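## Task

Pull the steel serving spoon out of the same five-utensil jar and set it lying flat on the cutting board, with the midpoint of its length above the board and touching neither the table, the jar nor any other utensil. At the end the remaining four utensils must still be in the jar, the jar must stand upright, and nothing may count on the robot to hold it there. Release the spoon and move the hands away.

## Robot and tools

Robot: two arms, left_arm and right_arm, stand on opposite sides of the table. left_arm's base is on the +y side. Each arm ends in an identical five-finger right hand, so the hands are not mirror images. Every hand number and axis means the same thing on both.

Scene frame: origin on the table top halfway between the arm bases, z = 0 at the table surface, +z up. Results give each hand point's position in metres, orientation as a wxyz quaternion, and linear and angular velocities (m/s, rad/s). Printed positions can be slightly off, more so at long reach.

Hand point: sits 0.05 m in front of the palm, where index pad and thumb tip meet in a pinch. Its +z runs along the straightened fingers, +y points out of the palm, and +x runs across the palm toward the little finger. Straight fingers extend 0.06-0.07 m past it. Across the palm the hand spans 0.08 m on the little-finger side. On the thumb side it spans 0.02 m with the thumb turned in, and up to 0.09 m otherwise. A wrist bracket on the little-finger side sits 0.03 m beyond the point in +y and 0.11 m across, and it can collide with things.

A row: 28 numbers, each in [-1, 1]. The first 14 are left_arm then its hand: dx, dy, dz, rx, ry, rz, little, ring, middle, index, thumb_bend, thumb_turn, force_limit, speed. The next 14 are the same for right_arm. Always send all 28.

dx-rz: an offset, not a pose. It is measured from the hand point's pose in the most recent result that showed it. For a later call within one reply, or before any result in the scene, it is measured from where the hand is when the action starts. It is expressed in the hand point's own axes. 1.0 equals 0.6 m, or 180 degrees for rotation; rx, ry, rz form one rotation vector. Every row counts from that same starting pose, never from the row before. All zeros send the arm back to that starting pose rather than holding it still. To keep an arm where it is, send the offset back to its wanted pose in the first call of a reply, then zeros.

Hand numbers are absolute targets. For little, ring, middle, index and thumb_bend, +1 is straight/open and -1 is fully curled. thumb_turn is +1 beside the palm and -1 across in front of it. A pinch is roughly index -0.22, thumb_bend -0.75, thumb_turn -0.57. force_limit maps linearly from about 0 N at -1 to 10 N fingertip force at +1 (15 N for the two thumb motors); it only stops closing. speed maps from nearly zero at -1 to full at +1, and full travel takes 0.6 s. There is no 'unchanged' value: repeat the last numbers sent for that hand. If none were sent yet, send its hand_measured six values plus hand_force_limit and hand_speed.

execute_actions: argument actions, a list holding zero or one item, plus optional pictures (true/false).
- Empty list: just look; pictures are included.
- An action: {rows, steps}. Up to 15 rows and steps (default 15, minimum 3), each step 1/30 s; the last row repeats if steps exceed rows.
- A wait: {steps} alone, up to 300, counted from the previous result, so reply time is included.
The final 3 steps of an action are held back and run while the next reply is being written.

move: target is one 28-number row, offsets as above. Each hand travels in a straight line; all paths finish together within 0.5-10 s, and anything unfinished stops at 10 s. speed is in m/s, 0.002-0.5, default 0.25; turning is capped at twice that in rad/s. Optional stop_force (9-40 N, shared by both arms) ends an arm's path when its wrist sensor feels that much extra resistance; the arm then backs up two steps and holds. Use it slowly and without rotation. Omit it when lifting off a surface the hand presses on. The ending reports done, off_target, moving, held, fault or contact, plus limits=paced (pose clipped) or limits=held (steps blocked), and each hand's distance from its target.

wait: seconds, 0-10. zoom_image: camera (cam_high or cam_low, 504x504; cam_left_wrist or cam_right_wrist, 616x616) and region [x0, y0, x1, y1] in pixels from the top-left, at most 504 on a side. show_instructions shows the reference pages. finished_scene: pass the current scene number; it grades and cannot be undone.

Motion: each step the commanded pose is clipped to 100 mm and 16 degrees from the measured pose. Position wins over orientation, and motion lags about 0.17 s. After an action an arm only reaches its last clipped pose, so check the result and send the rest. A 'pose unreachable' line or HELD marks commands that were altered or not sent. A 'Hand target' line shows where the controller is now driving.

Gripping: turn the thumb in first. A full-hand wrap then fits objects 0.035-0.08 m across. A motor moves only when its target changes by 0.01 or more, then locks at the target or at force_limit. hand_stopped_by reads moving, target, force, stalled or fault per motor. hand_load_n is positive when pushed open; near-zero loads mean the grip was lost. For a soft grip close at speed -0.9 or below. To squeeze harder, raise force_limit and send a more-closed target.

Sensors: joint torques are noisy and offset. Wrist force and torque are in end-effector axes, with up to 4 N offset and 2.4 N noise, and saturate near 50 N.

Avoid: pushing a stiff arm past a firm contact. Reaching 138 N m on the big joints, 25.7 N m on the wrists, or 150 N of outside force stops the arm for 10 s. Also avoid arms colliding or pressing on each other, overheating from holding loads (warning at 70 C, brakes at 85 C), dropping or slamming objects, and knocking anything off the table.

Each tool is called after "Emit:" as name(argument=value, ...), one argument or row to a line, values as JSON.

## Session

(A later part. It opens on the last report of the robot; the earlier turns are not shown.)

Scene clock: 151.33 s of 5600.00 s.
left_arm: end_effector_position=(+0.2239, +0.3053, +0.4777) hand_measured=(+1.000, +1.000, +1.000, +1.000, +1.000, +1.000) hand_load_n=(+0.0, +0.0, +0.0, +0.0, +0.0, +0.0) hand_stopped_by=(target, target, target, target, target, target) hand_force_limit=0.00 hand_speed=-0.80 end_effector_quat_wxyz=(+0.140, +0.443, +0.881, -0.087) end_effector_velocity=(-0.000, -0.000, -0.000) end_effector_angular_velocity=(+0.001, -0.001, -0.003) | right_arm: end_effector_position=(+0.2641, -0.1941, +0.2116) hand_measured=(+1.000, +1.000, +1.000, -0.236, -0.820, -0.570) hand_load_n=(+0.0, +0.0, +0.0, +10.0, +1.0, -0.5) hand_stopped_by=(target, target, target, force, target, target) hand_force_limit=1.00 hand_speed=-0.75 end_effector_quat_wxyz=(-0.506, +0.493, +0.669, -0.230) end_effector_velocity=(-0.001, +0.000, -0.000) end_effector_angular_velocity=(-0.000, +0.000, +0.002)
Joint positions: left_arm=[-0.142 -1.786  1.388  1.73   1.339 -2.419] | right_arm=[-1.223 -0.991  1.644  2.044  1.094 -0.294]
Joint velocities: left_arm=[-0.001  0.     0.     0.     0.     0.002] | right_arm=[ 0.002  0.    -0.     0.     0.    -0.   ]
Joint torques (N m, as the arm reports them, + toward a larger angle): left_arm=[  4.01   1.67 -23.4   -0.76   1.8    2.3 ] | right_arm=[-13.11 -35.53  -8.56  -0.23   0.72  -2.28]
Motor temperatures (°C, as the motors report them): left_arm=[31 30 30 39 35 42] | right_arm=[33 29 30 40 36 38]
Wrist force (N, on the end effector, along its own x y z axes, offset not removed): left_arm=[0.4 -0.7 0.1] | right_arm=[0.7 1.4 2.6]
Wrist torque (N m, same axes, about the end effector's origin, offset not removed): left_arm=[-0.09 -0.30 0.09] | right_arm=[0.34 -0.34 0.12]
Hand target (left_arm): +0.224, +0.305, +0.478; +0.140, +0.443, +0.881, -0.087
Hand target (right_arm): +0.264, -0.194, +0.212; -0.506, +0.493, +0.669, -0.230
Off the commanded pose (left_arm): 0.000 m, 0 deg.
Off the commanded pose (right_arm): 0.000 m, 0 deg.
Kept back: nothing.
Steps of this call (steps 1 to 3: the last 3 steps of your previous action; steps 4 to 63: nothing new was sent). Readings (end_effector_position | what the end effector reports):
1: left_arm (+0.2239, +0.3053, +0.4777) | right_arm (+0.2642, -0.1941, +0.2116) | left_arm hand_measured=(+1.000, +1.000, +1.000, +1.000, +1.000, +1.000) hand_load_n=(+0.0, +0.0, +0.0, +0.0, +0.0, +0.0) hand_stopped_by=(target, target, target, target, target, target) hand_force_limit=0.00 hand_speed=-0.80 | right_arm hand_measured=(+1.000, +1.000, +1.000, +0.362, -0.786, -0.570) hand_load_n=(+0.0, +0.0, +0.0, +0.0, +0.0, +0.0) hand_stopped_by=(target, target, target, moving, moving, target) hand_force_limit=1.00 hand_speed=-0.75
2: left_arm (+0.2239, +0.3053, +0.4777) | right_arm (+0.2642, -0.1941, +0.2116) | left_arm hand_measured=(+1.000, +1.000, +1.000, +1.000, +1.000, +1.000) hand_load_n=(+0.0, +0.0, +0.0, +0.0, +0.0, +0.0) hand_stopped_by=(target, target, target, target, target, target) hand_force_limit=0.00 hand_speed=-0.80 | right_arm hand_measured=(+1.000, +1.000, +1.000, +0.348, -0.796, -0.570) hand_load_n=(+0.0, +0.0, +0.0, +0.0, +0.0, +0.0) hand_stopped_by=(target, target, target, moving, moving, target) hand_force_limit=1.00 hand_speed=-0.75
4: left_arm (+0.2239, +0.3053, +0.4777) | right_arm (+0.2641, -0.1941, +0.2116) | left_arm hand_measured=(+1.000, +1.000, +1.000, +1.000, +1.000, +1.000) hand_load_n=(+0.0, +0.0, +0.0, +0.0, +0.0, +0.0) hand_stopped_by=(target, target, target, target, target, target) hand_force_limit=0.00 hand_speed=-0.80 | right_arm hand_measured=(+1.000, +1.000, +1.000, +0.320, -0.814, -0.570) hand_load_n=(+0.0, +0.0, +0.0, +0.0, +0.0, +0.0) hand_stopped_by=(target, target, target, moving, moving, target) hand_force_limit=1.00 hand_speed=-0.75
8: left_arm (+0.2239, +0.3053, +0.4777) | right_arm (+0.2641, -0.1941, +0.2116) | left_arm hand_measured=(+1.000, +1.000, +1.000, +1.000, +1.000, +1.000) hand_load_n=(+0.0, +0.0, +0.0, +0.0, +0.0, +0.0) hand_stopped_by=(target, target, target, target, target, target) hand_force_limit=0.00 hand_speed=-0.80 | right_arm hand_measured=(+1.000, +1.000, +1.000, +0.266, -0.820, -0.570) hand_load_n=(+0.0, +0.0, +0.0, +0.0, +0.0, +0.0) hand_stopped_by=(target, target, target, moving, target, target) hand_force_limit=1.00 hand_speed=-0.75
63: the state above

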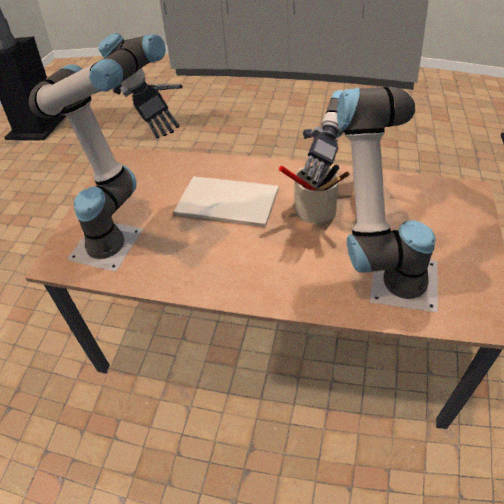

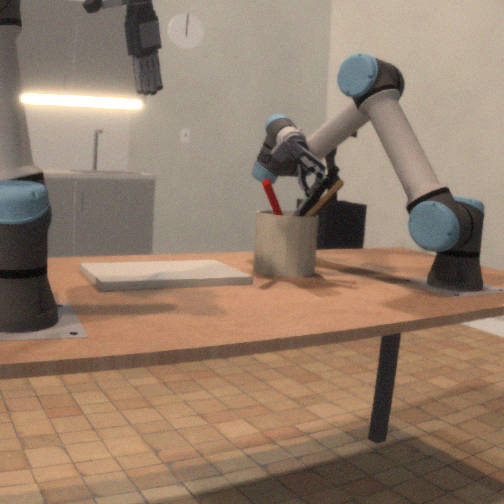

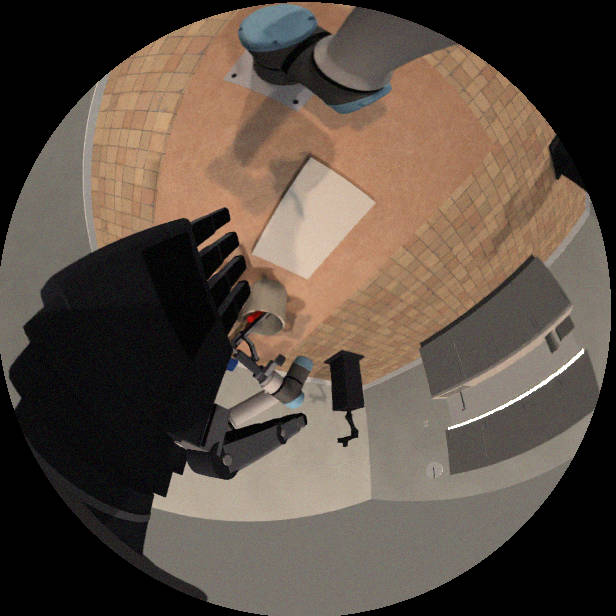

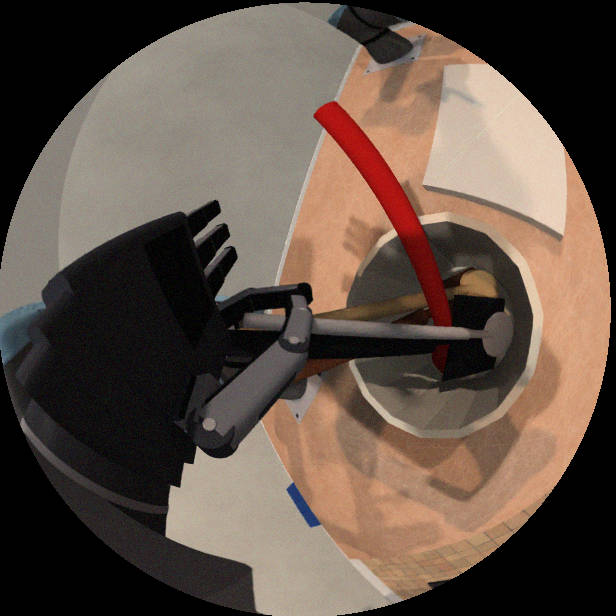

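Emit:
execute_actions(
  actions=[
    {"rows":[[0,0,0,0,0,0,1,1,1,1,1,1,0,-0.8, 0,0,0,0,0,0,1,1,1,-0.1,-0.82,-0.57,1.0,-0.6],[0,0,0,0,0,0,1,1,1,1,1,1,0,-0.8, 0,0,0,0,0,0,1,1,1,-0.1,-0.82,-0.57,1.0,-0.6],[0,0,0,0,0,0,1,1,1,1,1,1,0,-0.8, 0,0,0,0,0,0,1,1,1,-0.1,-0.82,-0.57,1.0,-0.6],[0,0,0,0,0,0,1,1,1,1,1,1,0,-0.8, 0,0,0,0,0,0,1,1,1,-0.1,-0.82,-0.57,1.0,-0.6],[0,0,0,0,0,0,1,1,1,1,1,1,0,-0.8, 0,0,0,0,0,0,1,1,1,-0.1,-0.82,-0.57,1.0,-0.6],[0,0,0,0,0,0,1,1,1,1,1,1,0,-0.8, 0,0,0,0,0,0,1,1,1,-0.1,-0.82,-0.57,1.0,-0.6],[0,0,0,0,0,0,1,1,1,1,1,1,0,-0.8, 0,0,0,0,0,0,1,1,1,-0.1,-0.6,-0.57,1.0,-0.6]],"steps":15},
  ],
  pictures=false,
)

Emit:
wait(
  seconds=1,
)

Emit:
execute_actions(
  actions=[
    {"rows":[[0,0,0,0,0,0,1,1,1,1,1,1,0,-0.8, 0,0,0,0,0,0,1,1,1,-0.9,-0.6,-0.57,1.0,-0.75]],"steps":15},
  ],
  pictures=false,
)

Emit:
wait(
  seconds=2.5,
)

Emit:
zoom_image(
  camera="cam_right_wrist",
  region=[200,200,440,440],
)

Emit:
zoom_image(
  camera="cam_low",
  region=[250,100,390,240],
)

Scene clock: 152.00 s of 5600.00 s.
left_arm: end_effector_position=(+0.2239, +0.3053, +0.4777) hand_measured=(+1.000, +1.000, +1.000, +1.000, +1.000, +1.000) hand_load_n=(+0.0, +0.0, +0.0, +0.0, +0.0, +0.0) hand_stopped_by=(target, target, target, target, target, target) hand_force_limit=0.00 hand_speed=-0.80 end_effector_quat_wxyz=(+0.140, +0.443, +0.881, -0.087) end_effector_velocity=(-0.000, -0.000, -0.000) end_effector_angular_velocity=(+0.001, -0.000, +0.000) | right_arm: end_effector_position=(+0.2641, -0.1941, +0.2116) hand_measured=(+1.000, +1.000, +1.000, -0.100, -0.780, -0.570) hand_load_n=(+0.0, +0.0, +0.0, +0.0, +0.0, +0.0) hand_stopped_by=(target, target, target, moving, moving, target) hand_force_limit=1.00 hand_speed=-0.60 end_effector_quat_wxyz=(-0.506, +0.493, +0.669, -0.230) end_effector_velocity=(+0.000, -0.000, +0.000) end_effector_angular_velocity=(+0.001, -0.000, -0.001)
Joint positions: left_arm=[-0.142 -1.786  1.388  1.73   1.339 -2.419] | right_arm=[-1.223 -0.991  1.644  2.044  1.094 -0.294]
Joint velocities: left_arm=[-0.001  0.001 -0.     0.    -0.    -0.001] | right_arm=[-0.001 -0.    -0.     0.    -0.    -0.001]
Joint torques (N m, as the arm reports them, + toward a larger angle): left_arm=[  3.15   1.61 -23.95  -0.67   1.79   2.31] | right_arm=[-11.98 -33.71  -8.64   0.24   0.62  -2.32]
Motor temperatures (°C, as the motors report them): left_arm=[31 30 30 39 35 42] | right_arm=[33 29 30 40 36 38]
Wrist force (N, on the end effector, along its own x y z axes, offset not removed): left_arm=[-0.1 -1.5 0.3] | right_arm=[1.6 2.3 0.5]
Wrist torque (N m, same axes, about the end effector's origin, offset not removed): left_arm=[-0.22 -0.24 0.07] | right_arm=[0.56 -0.38 0.17]
Steps of this call (steps 1 to 8: nothing new was sent; steps 9 to 20: the first 12 steps of this action). Readings (end_effector_position | what the end effector reports):
9: left_arm (+0.2239, +0.3053, +0.4777) | right_arm (+0.2641, -0.1941, +0.2116) | left_arm hand_measured=(+1.000, +1.000, +1.000, +1.000, +1.000, +1.000) hand_load_n=(+0.0, +0.0, +0.0, +0.0, +0.0, +0.0) hand_stopped_by=(target, target, target, target, target, target) hand_force_limit=0.00 hand_speed=-0.80 | right_arm hand_measured=(+1.000, +1.000, +1.000, -0.236, -0.820, -0.570) hand_load_n=(+0.0, +0.0, +0.0, +10.0, +1.0, -0.5) hand_stopped_by=(target, target, target, moving, target, target) hand_force_limit=1.00 hand_speed=-0.60
10: left_arm (+0.2239, +0.3053, +0.4777) | right_arm (+0.2641, -0.1941, +0.2116) | left_arm hand_measured=(+1.000, +1.000, +1.000, +1.000, +1.000, +1.000) hand_load_n=(+0.0, +0.0, +0.0, +0.0, +0.0, +0.0) hand_stopped_by=(target, target, target, target, target, target) hand_force_limit=0.00 hand_speed=-0.80 | right_arm hand_measured=(+1.000, +1.000, +1.000, -0.236, -0.820, -0.570) hand_load_n=(+0.0, +0.0, +0.0, +10.0, +1.0, -0.5) hand_stopped_by=(target, target, target, moving, target, target) hand_force_limit=1.00 hand_speed=-0.60
12: left_arm (+0.2239, +0.3053, +0.4777) | right_arm (+0.2641, -0.1941, +0.2116) | left_arm hand_measured=(+1.000, +1.000, +1.000, +1.000, +1.000, +1.000) hand_load_n=(+0.0, +0.0, +0.0, +0.0, +0.0, +0.0) hand_stopped_by=(target, target, target, target, target, target) hand_force_limit=0.00 hand_speed=-0.80 | right_arm hand_measured=(+1.000, +1.000, +1.000, -0.218, -0.820, -0.570) hand_load_n=(+0.0, +0.0, +0.0, +2.0, +0.5, +0.0) hand_stopped_by=(target, target, target, moving, target, target) hand_force_limit=1.00 hand_speed=-0.60
16: left_arm (+0.2239, +0.3053, +0.4777) | right_arm (+0.2641, -0.1941, +0.2116) | left_arm hand_measured=(+1.000, +1.000, +1.000, +1.000, +1.000, +1.000) hand_load_n=(+0.0, +0.0, +0.0, +0.0, +0.0, +0.0) hand_stopped_by=(target, target, target, target, target, target) hand_force_limit=0.00 hand_speed=-0.80 | right_arm hand_measured=(+1.000, +1.000, +1.000, -0.128, -0.820, -0.570) hand_load_n=(+0.0, +0.0, +0.0, +0.0, +0.0, +0.0) hand_stopped_by=(target, target, target, moving, moving, target) hand_force_limit=1.00 hand_speed=-0.60
20: the state above

Scene clock: 153.10 s of 5600.00 s.
left_arm: end_effector_position=(+0.2239, +0.3053, +0.4777) hand_measured=(+1.000, +1.000, +1.000, +1.000, +1.000, +1.000) hand_load_n=(+0.0, +0.0, +0.0, +0.0, +0.0, +0.0) hand_stopped_by=(target, target, target, target, target, target) hand_force_limit=0.00 hand_speed=-0.80 end_effector_quat_wxyz=(+0.140, +0.443, +0.881, -0.087) end_effector_velocity=(-0.000, -0.001, -0.001) end_effector_angular_velocity=(+0.002, +0.000, +0.001) | right_arm: end_effector_position=(+0.2641, -0.1941, +0.2116) hand_measured=(+1.000, +1.000, +1.000, -0.100, -0.602, -0.570) hand_load_n=(+0.0, +0.0, +0.0, +0.0, -0.5, -0.5) hand_stopped_by=(target, target, target, target, target, target) hand_force_limit=1.00 hand_speed=-0.60 end_effector_quat_wxyz=(-0.506, +0.493, +0.669, -0.230) end_effector_velocity=(-0.000, +0.000, +0.000) end_effector_angular_velocity=(+0.001, -0.000, +0.001)
Joint positions: left_arm=[-0.142 -1.786  1.388  1.73   1.339 -2.419] | right_arm=[-1.223 -0.991  1.644  2.044  1.094 -0.294]
Joint velocities: left_arm=[-0.     0.002  0.    -0.     0.    -0.001] | right_arm=[ 0.001  0.    -0.     0.    -0.    -0.001]
Joint torques (N m, as the arm reports them, + toward a larger angle): left_arm=[  3.27   1.26 -24.12  -0.77   1.75   2.28] | right_arm=[-13.04 -33.97  -9.66   1.28   0.55  -1.9 ]
Motor temperatures (°C, as the motors report them): left_arm=[31 30 30 39 35 42] | right_arm=[33 29 30 40 36 38]
Wrist force (N, on the end effector, along its own x y z axes, offset not removed): left_arm=[0.0 -0.7 1.0] | right_arm=[4.0 1.3 2.1]
Wrist torque (N m, same axes, about the end effector's origin, offset not removed): left_arm=[-0.16 -0.28 0.09] | right_arm=[0.33 -0.62 0.27]
Hand target (left_arm): +0.224, +0.305, +0.478; +0.140, +0.443, +0.881, -0.087
Hand target (right_arm): +0.264, -0.194, +0.212; -0.506, +0.493, +0.669, -0.230
Off the commanded pose (left_arm): 0.000 m, 0 deg.
Off the commanded pose (right_arm): 0.000 m, 0 deg.
Kept back: nothing.
Steps of this call (steps 1 to 3: the last 3 steps of your previous action; steps 4 to 33: nothing new was sent). Readings (end_effector_position | what the end effector reports):
1: left_arm (+0.2239, +0.3053, +0.4777) | right_arm (+0.2641, -0.1941, +0.2116) | left_arm hand_measured=(+1.000, +1.000, +1.000, +1.000, +1.000, +1.000) hand_load_n=(+0.0, +0.0, +0.0, +0.0, +0.0, +0.0) hand_stopped_by=(target, target, target, target, target, target) hand_force_limit=0.00 hand_speed=-0.80 | right_arm hand_measured=(+1.000, +1.000, +1.000, -0.100, -0.766, -0.570) hand_load_n=(+0.0, +0.0, +0.0, +0.0, +0.0, +0.0) hand_stopped_by=(target, target, target, target, moving, target) hand_force_limit=1.00 hand_speed=-0.60
2: left_arm (+0.2239, +0.3053, +0.4777) | right_arm (+0.2641, -0.1941, +0.2116) | left_arm hand_measured=(+1.000, +1.000, +1.000, +1.000, +1.000, +1.000) hand_load_n=(+0.0, +0.0, +0.0, +0.0, +0.0, +0.0) hand_stopped_by=(target, target, target, target, target, target) hand_force_limit=0.00 hand_speed=-0.80 | right_arm hand_measured=(+1.000, +1.000, +1.000, -0.100, -0.752, -0.570) hand_load_n=(+0.0, +0.0, +0.0, +0.0, -0.5, -0.5) hand_stopped_by=(target, target, target, target, moving, target) hand_force_limit=1.00 hand_speed=-0.60
4: left_arm (+0.2239, +0.3053, +0.4777) | right_arm (+0.2641, -0.1941, +0.2116) | left_arm hand_measured=(+1.000, +1.000, +1.000, +1.000, +1.000, +1.000) hand_load_n=(+0.0, +0.0, +0.0, +0.0, +0.0, +0.0) hand_stopped_by=(target, target, target, target, target, target) hand_force_limit=0.00 hand_speed=-0.80 | right_arm hand_measured=(+1.000, +1.000, +1.000, -0.100, -0.724, -0.570) hand_load_n=(+0.0, +0.0, +0.0, +0.0, -0.5, -0.5) hand_stopped_by=(target, target, target, target, moving, target) hand_force_limit=1.00 hand_speed=-0.60
8: left_arm (+0.2239, +0.3053, +0.4777) | right_arm (+0.2641, -0.1941, +0.2116) | left_arm hand_measured=(+1.000, +1.000, +1.000, +1.000, +1.000, +1.000) hand_load_n=(+0.0, +0.0, +0.0, +0.0, +0.0, +0.0) hand_stopped_by=(target, target, target, target, target, target) hand_force_limit=0.00 hand_speed=-0.80 | right_arm hand_measured=(+1.000, +1.000, +1.000, -0.100, -0.668, -0.570) hand_load_n=(+0.0, +0.0, +0.0, +0.0, -0.5, -0.5) hand_stopped_by=(target, target, target, target, moving, target) hand_force_limit=1.00 hand_speed=-0.60
33: the state above

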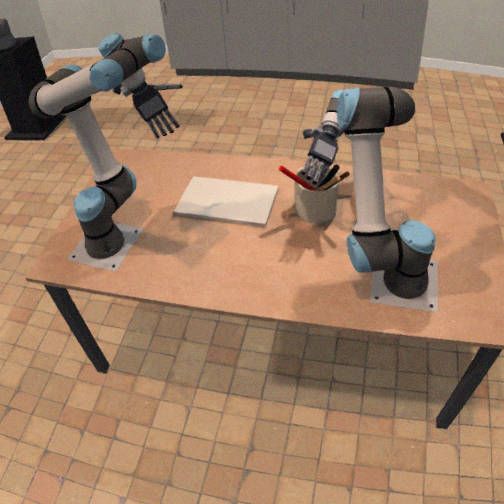

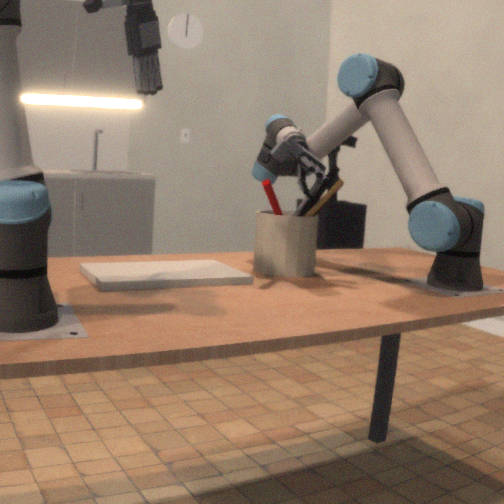

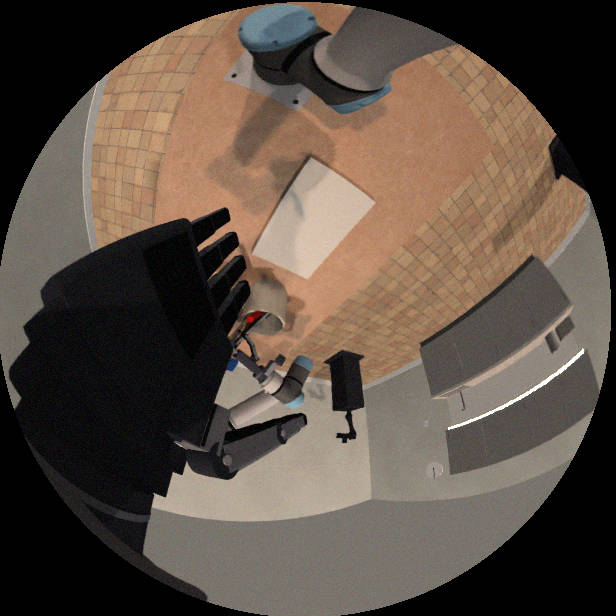

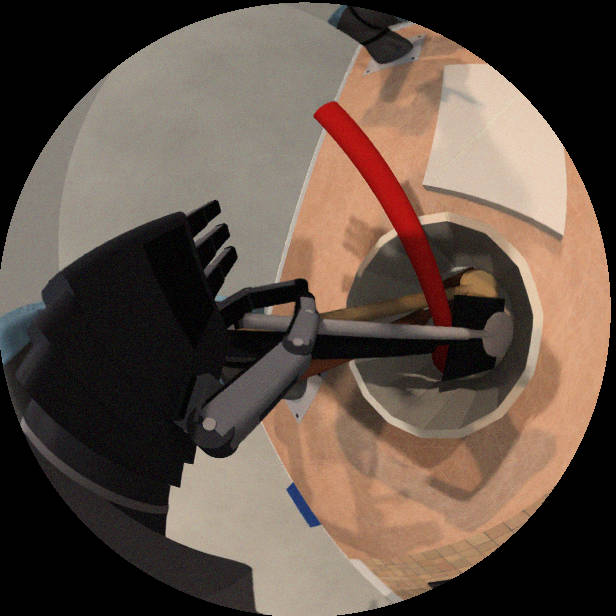

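Scene clock: 153.50 s of 5600.00 s.
left_arm: end_effector_position=(+0.2239, +0.3053, +0.4777) hand_measured=(+1.000, +1.000, +1.000, +1.000, +1.000, +1.000) hand_load_n=(+0.0, +0.0, +0.0, +0.0, +0.0, +0.0) hand_stopped_by=(target, target, target, target, target, target) hand_force_limit=0.00 hand_speed=-0.80 end_effector_quat_wxyz=(+0.140, +0.443, +0.881, -0.087) end_effector_velocity=(+0.000, +0.000, -0.000) end_effector_angular_velocity=(+0.001, -0.001, -0.001) | right_arm: end_effector_position=(+0.2641, -0.1941, +0.2116) hand_measured=(+1.000, +1.000, +1.000, -0.224, -0.600, -0.570) hand_load_n=(+0.0, +0.0, +0.0, +0.0, +0.0, -0.5) hand_stopped_by=(target, target, target, moving, target, target) hand_force_limit=1.00 hand_speed=-0.75 end_effector_quat_wxyz=(-0.506, +0.493, +0.669, -0.230) end_effector_velocity=(-0.000, +0.000, +0.000) end_effector_angular_velocity=(+0.001, -0.000, +0.001)
Joint positions: left_arm=[-0.142 -1.786  1.388  1.73   1.339 -2.419] | right_arm=[-1.223 -0.991  1.644  2.044  1.094 -0.294]
Joint velocities: left_arm=[ 0.    -0.     0.001  0.    -0.     0.001] | right_arm=[ 0.001 -0.    -0.     0.    -0.001 -0.001]
Joint torques (N m, as the arm reports them, + toward a larger angle): left_arm=[  3.7    1.35 -24.08  -0.74   1.76   2.3 ] | right_arm=[-12.15 -34.35  -8.59   1.39   0.65  -2.1 ]
Motor temperatures (°C, as the motors report them): left_arm=[31 30 30 39 35 42] | right_arm=[33 29 30 40 36 38]
Wrist force (N, on the end effector, along its own x y z axes, offset not removed): left_arm=[-0.1 0.1 0.6] | right_arm=[1.4 0.4 3.0]
Wrist torque (N m, same axes, about the end effector's origin, offset not removed): left_arm=[0.00 -0.25 0.11] | right_arm=[0.22 -0.33 0.09]
Steps of this call (steps 1 to 12: the first 12 steps of this action). Readings (end_effector_position | what the end effector reports):
1: left_arm (+0.2239, +0.3053, +0.4777) | right_arm (+0.2641, -0.1941, +0.2116) | left_arm hand_measured=(+1.000, +1.000, +1.000, +1.000, +1.000, +1.000) hand_load_n=(+0.0, +0.0, +0.0, +0.0, +0.0, +0.0) hand_stopped_by=(target, target, target, target, target, target) hand_force_limit=0.00 hand_speed=-0.80 | right_arm hand_measured=(+1.000, +1.000, +1.000, -0.100, -0.602, -0.570) hand_load_n=(+0.0, +0.0, +0.0, +0.0, -0.5, -0.5) hand_stopped_by=(target, target, target, moving, target, target) hand_force_limit=1.00 hand_speed=-0.75
2: left_arm (+0.2239, +0.3053, +0.4777) | right_arm (+0.2641, -0.1941, +0.2116) | left_arm hand_measured=(+1.000, +1.000, +1.000, +1.000, +1.000, +1.000) hand_load_n=(+0.0, +0.0, +0.0, +0.0, +0.0, +0.0) hand_stopped_by=(target, target, target, target, target, target) hand_force_limit=0.00 hand_speed=-0.80 | right_arm hand_measured=(+1.000, +1.000, +1.000, -0.100, -0.602, -0.570) hand_load_n=(+0.0, +0.0, +0.0, +0.0, -0.5, -0.5) hand_stopped_by=(target, target, target, moving, target, target) hand_force_limit=1.00 hand_speed=-0.75
4: left_arm (+0.2239, +0.3053, +0.4777) | right_arm (+0.2641, -0.1941, +0.2116) | left_arm hand_measured=(+1.000, +1.000, +1.000, +1.000, +1.000, +1.000) hand_load_n=(+0.0, +0.0, +0.0, +0.0, +0.0, +0.0) hand_stopped_by=(target, target, target, target, target, target) hand_force_limit=0.00 hand_speed=-0.80 | right_arm hand_measured=(+1.000, +1.000, +1.000, -0.112, -0.602, -0.570) hand_load_n=(+0.0, +0.0, +0.0, +0.0, -0.5, -0.5) hand_stopped_by=(target, target, target, moving, target, target) hand_force_limit=1.00 hand_speed=-0.75
8: left_arm (+0.2239, +0.3053, +0.4777) | right_arm (+0.2641, -0.1941, +0.2116) | left_arm hand_measured=(+1.000, +1.000, +1.000, +1.000, +1.000, +1.000) hand_load_n=(+0.0, +0.0, +0.0, +0.0, +0.0, +0.0) hand_stopped_by=(target, target, target, target, target, target) hand_force_limit=0.00 hand_speed=-0.80 | right_arm hand_measured=(+1.000, +1.000, +1.000, -0.168, -0.602, -0.570) hand_load_n=(+0.0, +0.0, +0.0, +0.0, -0.5, -0.5) hand_stopped_by=(target, target, target, moving, target, target) hand_force_limit=1.00 hand_speed=-0.75
12: the state above

Scene clock: 156.10 s of 5600.00 s.
left_arm: end_effector_position=(+0.2239, +0.3053, +0.4777) hand_measured=(+1.000, +1.000, +1.000, +1.000, +1.000, +1.000) hand_load_n=(+0.0, +0.0, +0.0, +0.0, +0.0, +0.0) hand_stopped_by=(target, target, target, target, target, target) hand_force_limit=0.00 hand_speed=-0.80 end_effector_quat_wxyz=(+0.140, +0.443, +0.881, -0.087) end_effector_velocity=(+0.000, +0.001, +0.000) end_effector_angular_velocity=(+0.001, -0.001, +0.000) | right_arm: end_effector_position=(+0.2641, -0.1941, +0.2116) hand_measured=(+1.000, +1.000, +1.000, -0.250, -0.600, -0.570) hand_load_n=(+0.0, +0.0, +0.0, +10.0, +1.0, -1.0) hand_stopped_by=(target, target, target, force, target, target) hand_force_limit=1.00 hand_speed=-0.75 end_effector_quat_wxyz=(-0.506, +0.493, +0.669, -0.230) end_effector_velocity=(+0.001, -0.001, -0.000) end_effector_angular_velocity=(-0.001, +0.001, -0.003)
Joint positions: left_arm=[-0.142 -1.786  1.388  1.73   1.339 -2.419] | right_arm=[-1.223 -0.991  1.644  2.044  1.094 -0.294]
Joint velocities: left_arm=[ 0.001 -0.    -0.     0.002 -0.     0.   ] | right_arm=[-0.002  0.     0.    -0.    -0.     0.001]
Joint torques (N m, as the arm reports them, + toward a larger angle): left_arm=[  3.85   1.58 -24.45  -0.71   1.85   2.28] | right_arm=[-12.92 -33.87  -8.26   1.51   0.61  -1.98]
Motor temperatures (°C, as the motors report them): left_arm=[31 30 30 39 35 42] | right_arm=[33 29 30 40 36 38]
Wrist force (N, on the end effector, along its own x y z axes, offset not removed): left_arm=[0.6 -2.0 1.3] | right_arm=[0.4 0.8 2.4]
Wrist torque (N m, same axes, about the end effector's origin, offset not removed): left_arm=[-0.31 -0.35 0.10] | right_arm=[0.28 -0.26 0.05]
Hand target (left_arm): +0.224, +0.305, +0.478; +0.140, +0.443, +0.881, -0.087
Hand target (right_arm): +0.264, -0.194, +0.212; -0.506, +0.493, +0.669, -0.230
Off the commanded pose (left_arm): 0.000 m, 0 deg.
Off the commanded pose (right_arm): 0.000 m, 0 deg.
Kept back: nothing.
Steps of this call (steps 1 to 3: the last 3 steps of your previous action; steps 4 to 78: nothing new was sent). Readings (end_effector_position | what the end effector reports):
1: left_arm (+0.2239, +0.3053, +0.4777) | right_arm (+0.2641, -0.1941, +0.2116) | left_arm hand_measured=(+1.000, +1.000, +1.000, +1.000, +1.000, +1.000) hand_load_n=(+0.0, +0.0, +0.0, +0.0, +0.0, +0.0) hand_stopped_by=(target, target, target, target, target, target) hand_force_limit=0.00 hand_speed=-0.80 | right_arm hand_measured=(+1.000, +1.000, +1.000, -0.236, -0.600, -0.570) hand_load_n=(+0.0, +0.0, +0.0, +4.5, +0.5, -0.5) hand_stopped_by=(target, target, target, moving, target, target) hand_force_limit=1.00 hand_speed=-0.75
2: left_arm (+0.2239, +0.3053, +0.4777) | right_arm (+0.2641, -0.1941, +0.2116) | left_arm hand_measured=(+1.000, +1.000, +1.000, +1.000, +1.000, +1.000) hand_load_n=(+0.0, +0.0, +0.0, +0.0, +0.0, +0.0) hand_stopped_by=(target, target, target, target, target, target) hand_force_limit=0.00 hand_speed=-0.80 | right_arm hand_measured=(+1.000, +1.000, +1.000, -0.250, -0.600, -0.570) hand_load_n=(+0.0, +0.0, +0.0, +9.5, +1.0, -1.0) hand_stopped_by=(target, target, target, moving, target, target) hand_force_limit=1.00 hand_speed=-0.75
4: left_arm (+0.2239, +0.3053, +0.4777) | right_arm (+0.2641, -0.1941, +0.2116) | left_arm hand_measured=(+1.000, +1.000, +1.000, +1.000, +1.000, +1.000) hand_load_n=(+0.0, +0.0, +0.0, +0.0, +0.0, +0.0) hand_stopped_by=(target, target, target, target, target, target) hand_force_limit=0.00 hand_speed=-0.80 | right_arm hand_measured=(+1.000, +1.000, +1.000, -0.252, -0.600, -0.570) hand_load_n=(+0.0, +0.0, +0.0, +10.5, +1.0, -1.0) hand_stopped_by=(target, target, target, force, target, target) hand_force_limit=1.00 hand_speed=-0.75
8: left_arm (+0.2239, +0.3053, +0.4777) | right_arm (+0.2641, -0.1941, +0.2116) | left_arm hand_measured=(+1.000, +1.000, +1.000, +1.000, +1.000, +1.000) hand_load_n=(+0.0, +0.0, +0.0, +0.0, +0.0, +0.0) hand_stopped_by=(target, target, target, target, target, target) hand_force_limit=0.00 hand_speed=-0.80 | right_arm hand_measured=(+1.000, +1.000, +1.000, -0.250, -0.600, -0.570) hand_load_n=(+0.0, +0.0, +0.0, +10.0, +1.0, -1.0) hand_stopped_by=(target, target, target, force, target, target) hand_force_limit=1.00 hand_speed=-0.75
78: the state above

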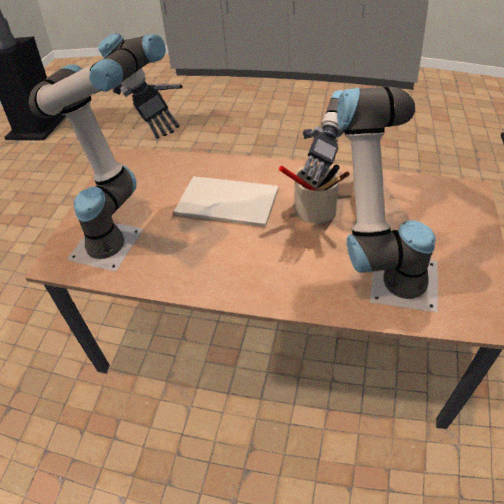

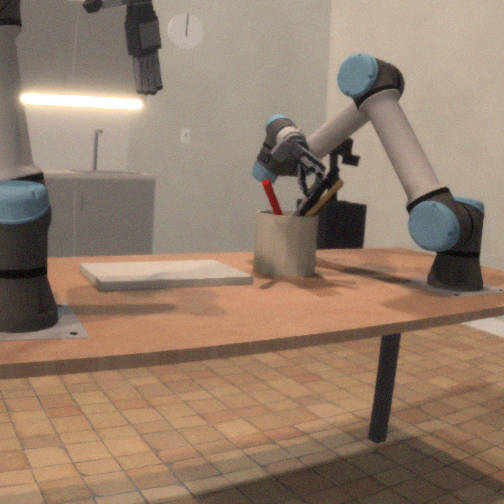

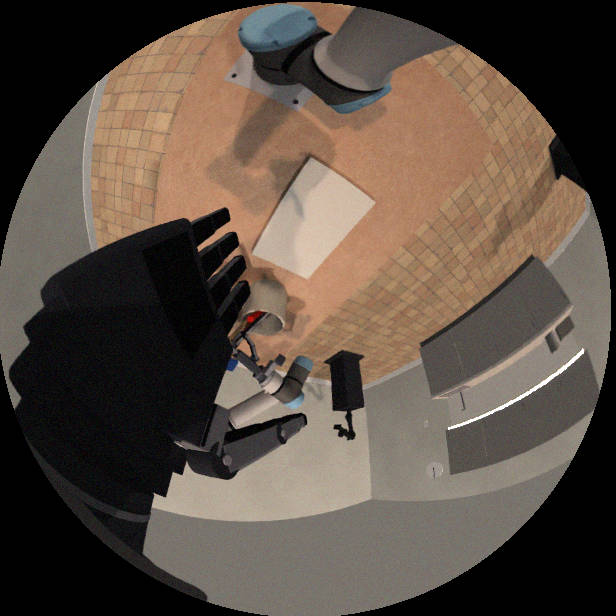

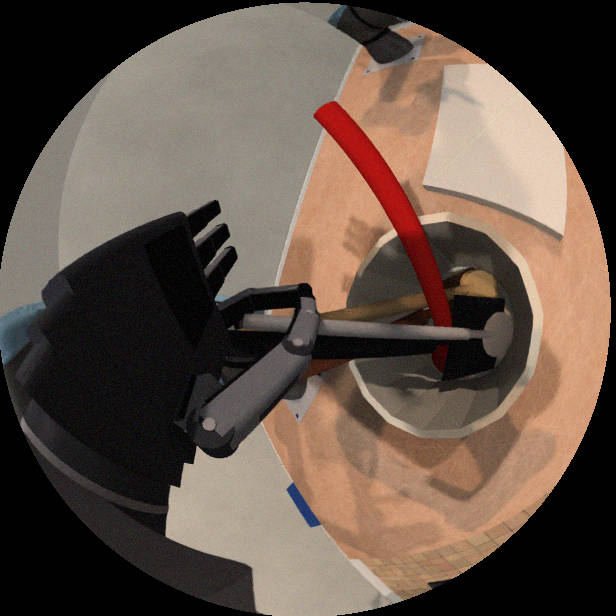

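Region (200, 200, 440, 440) of cam_right_wrist's 616x616 image, scaled by 2.100, with more detail than that image has.

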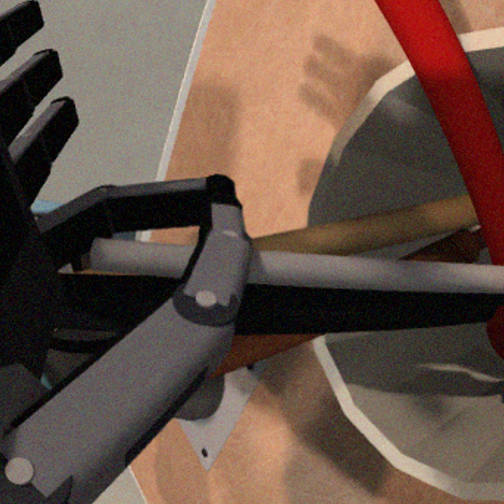

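Region (250, 100, 390, 240) of cam_low's 504x504 image, scaled by 3.600, with more detail than that image has.

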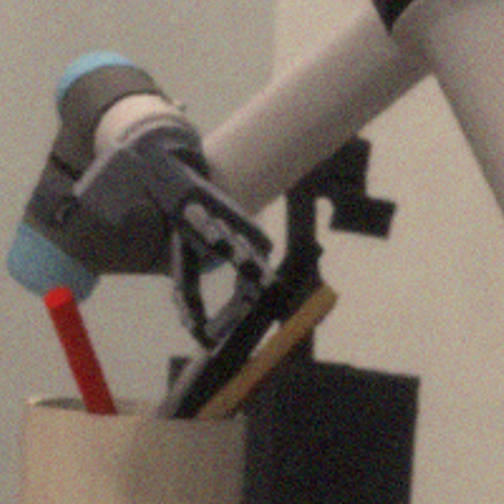

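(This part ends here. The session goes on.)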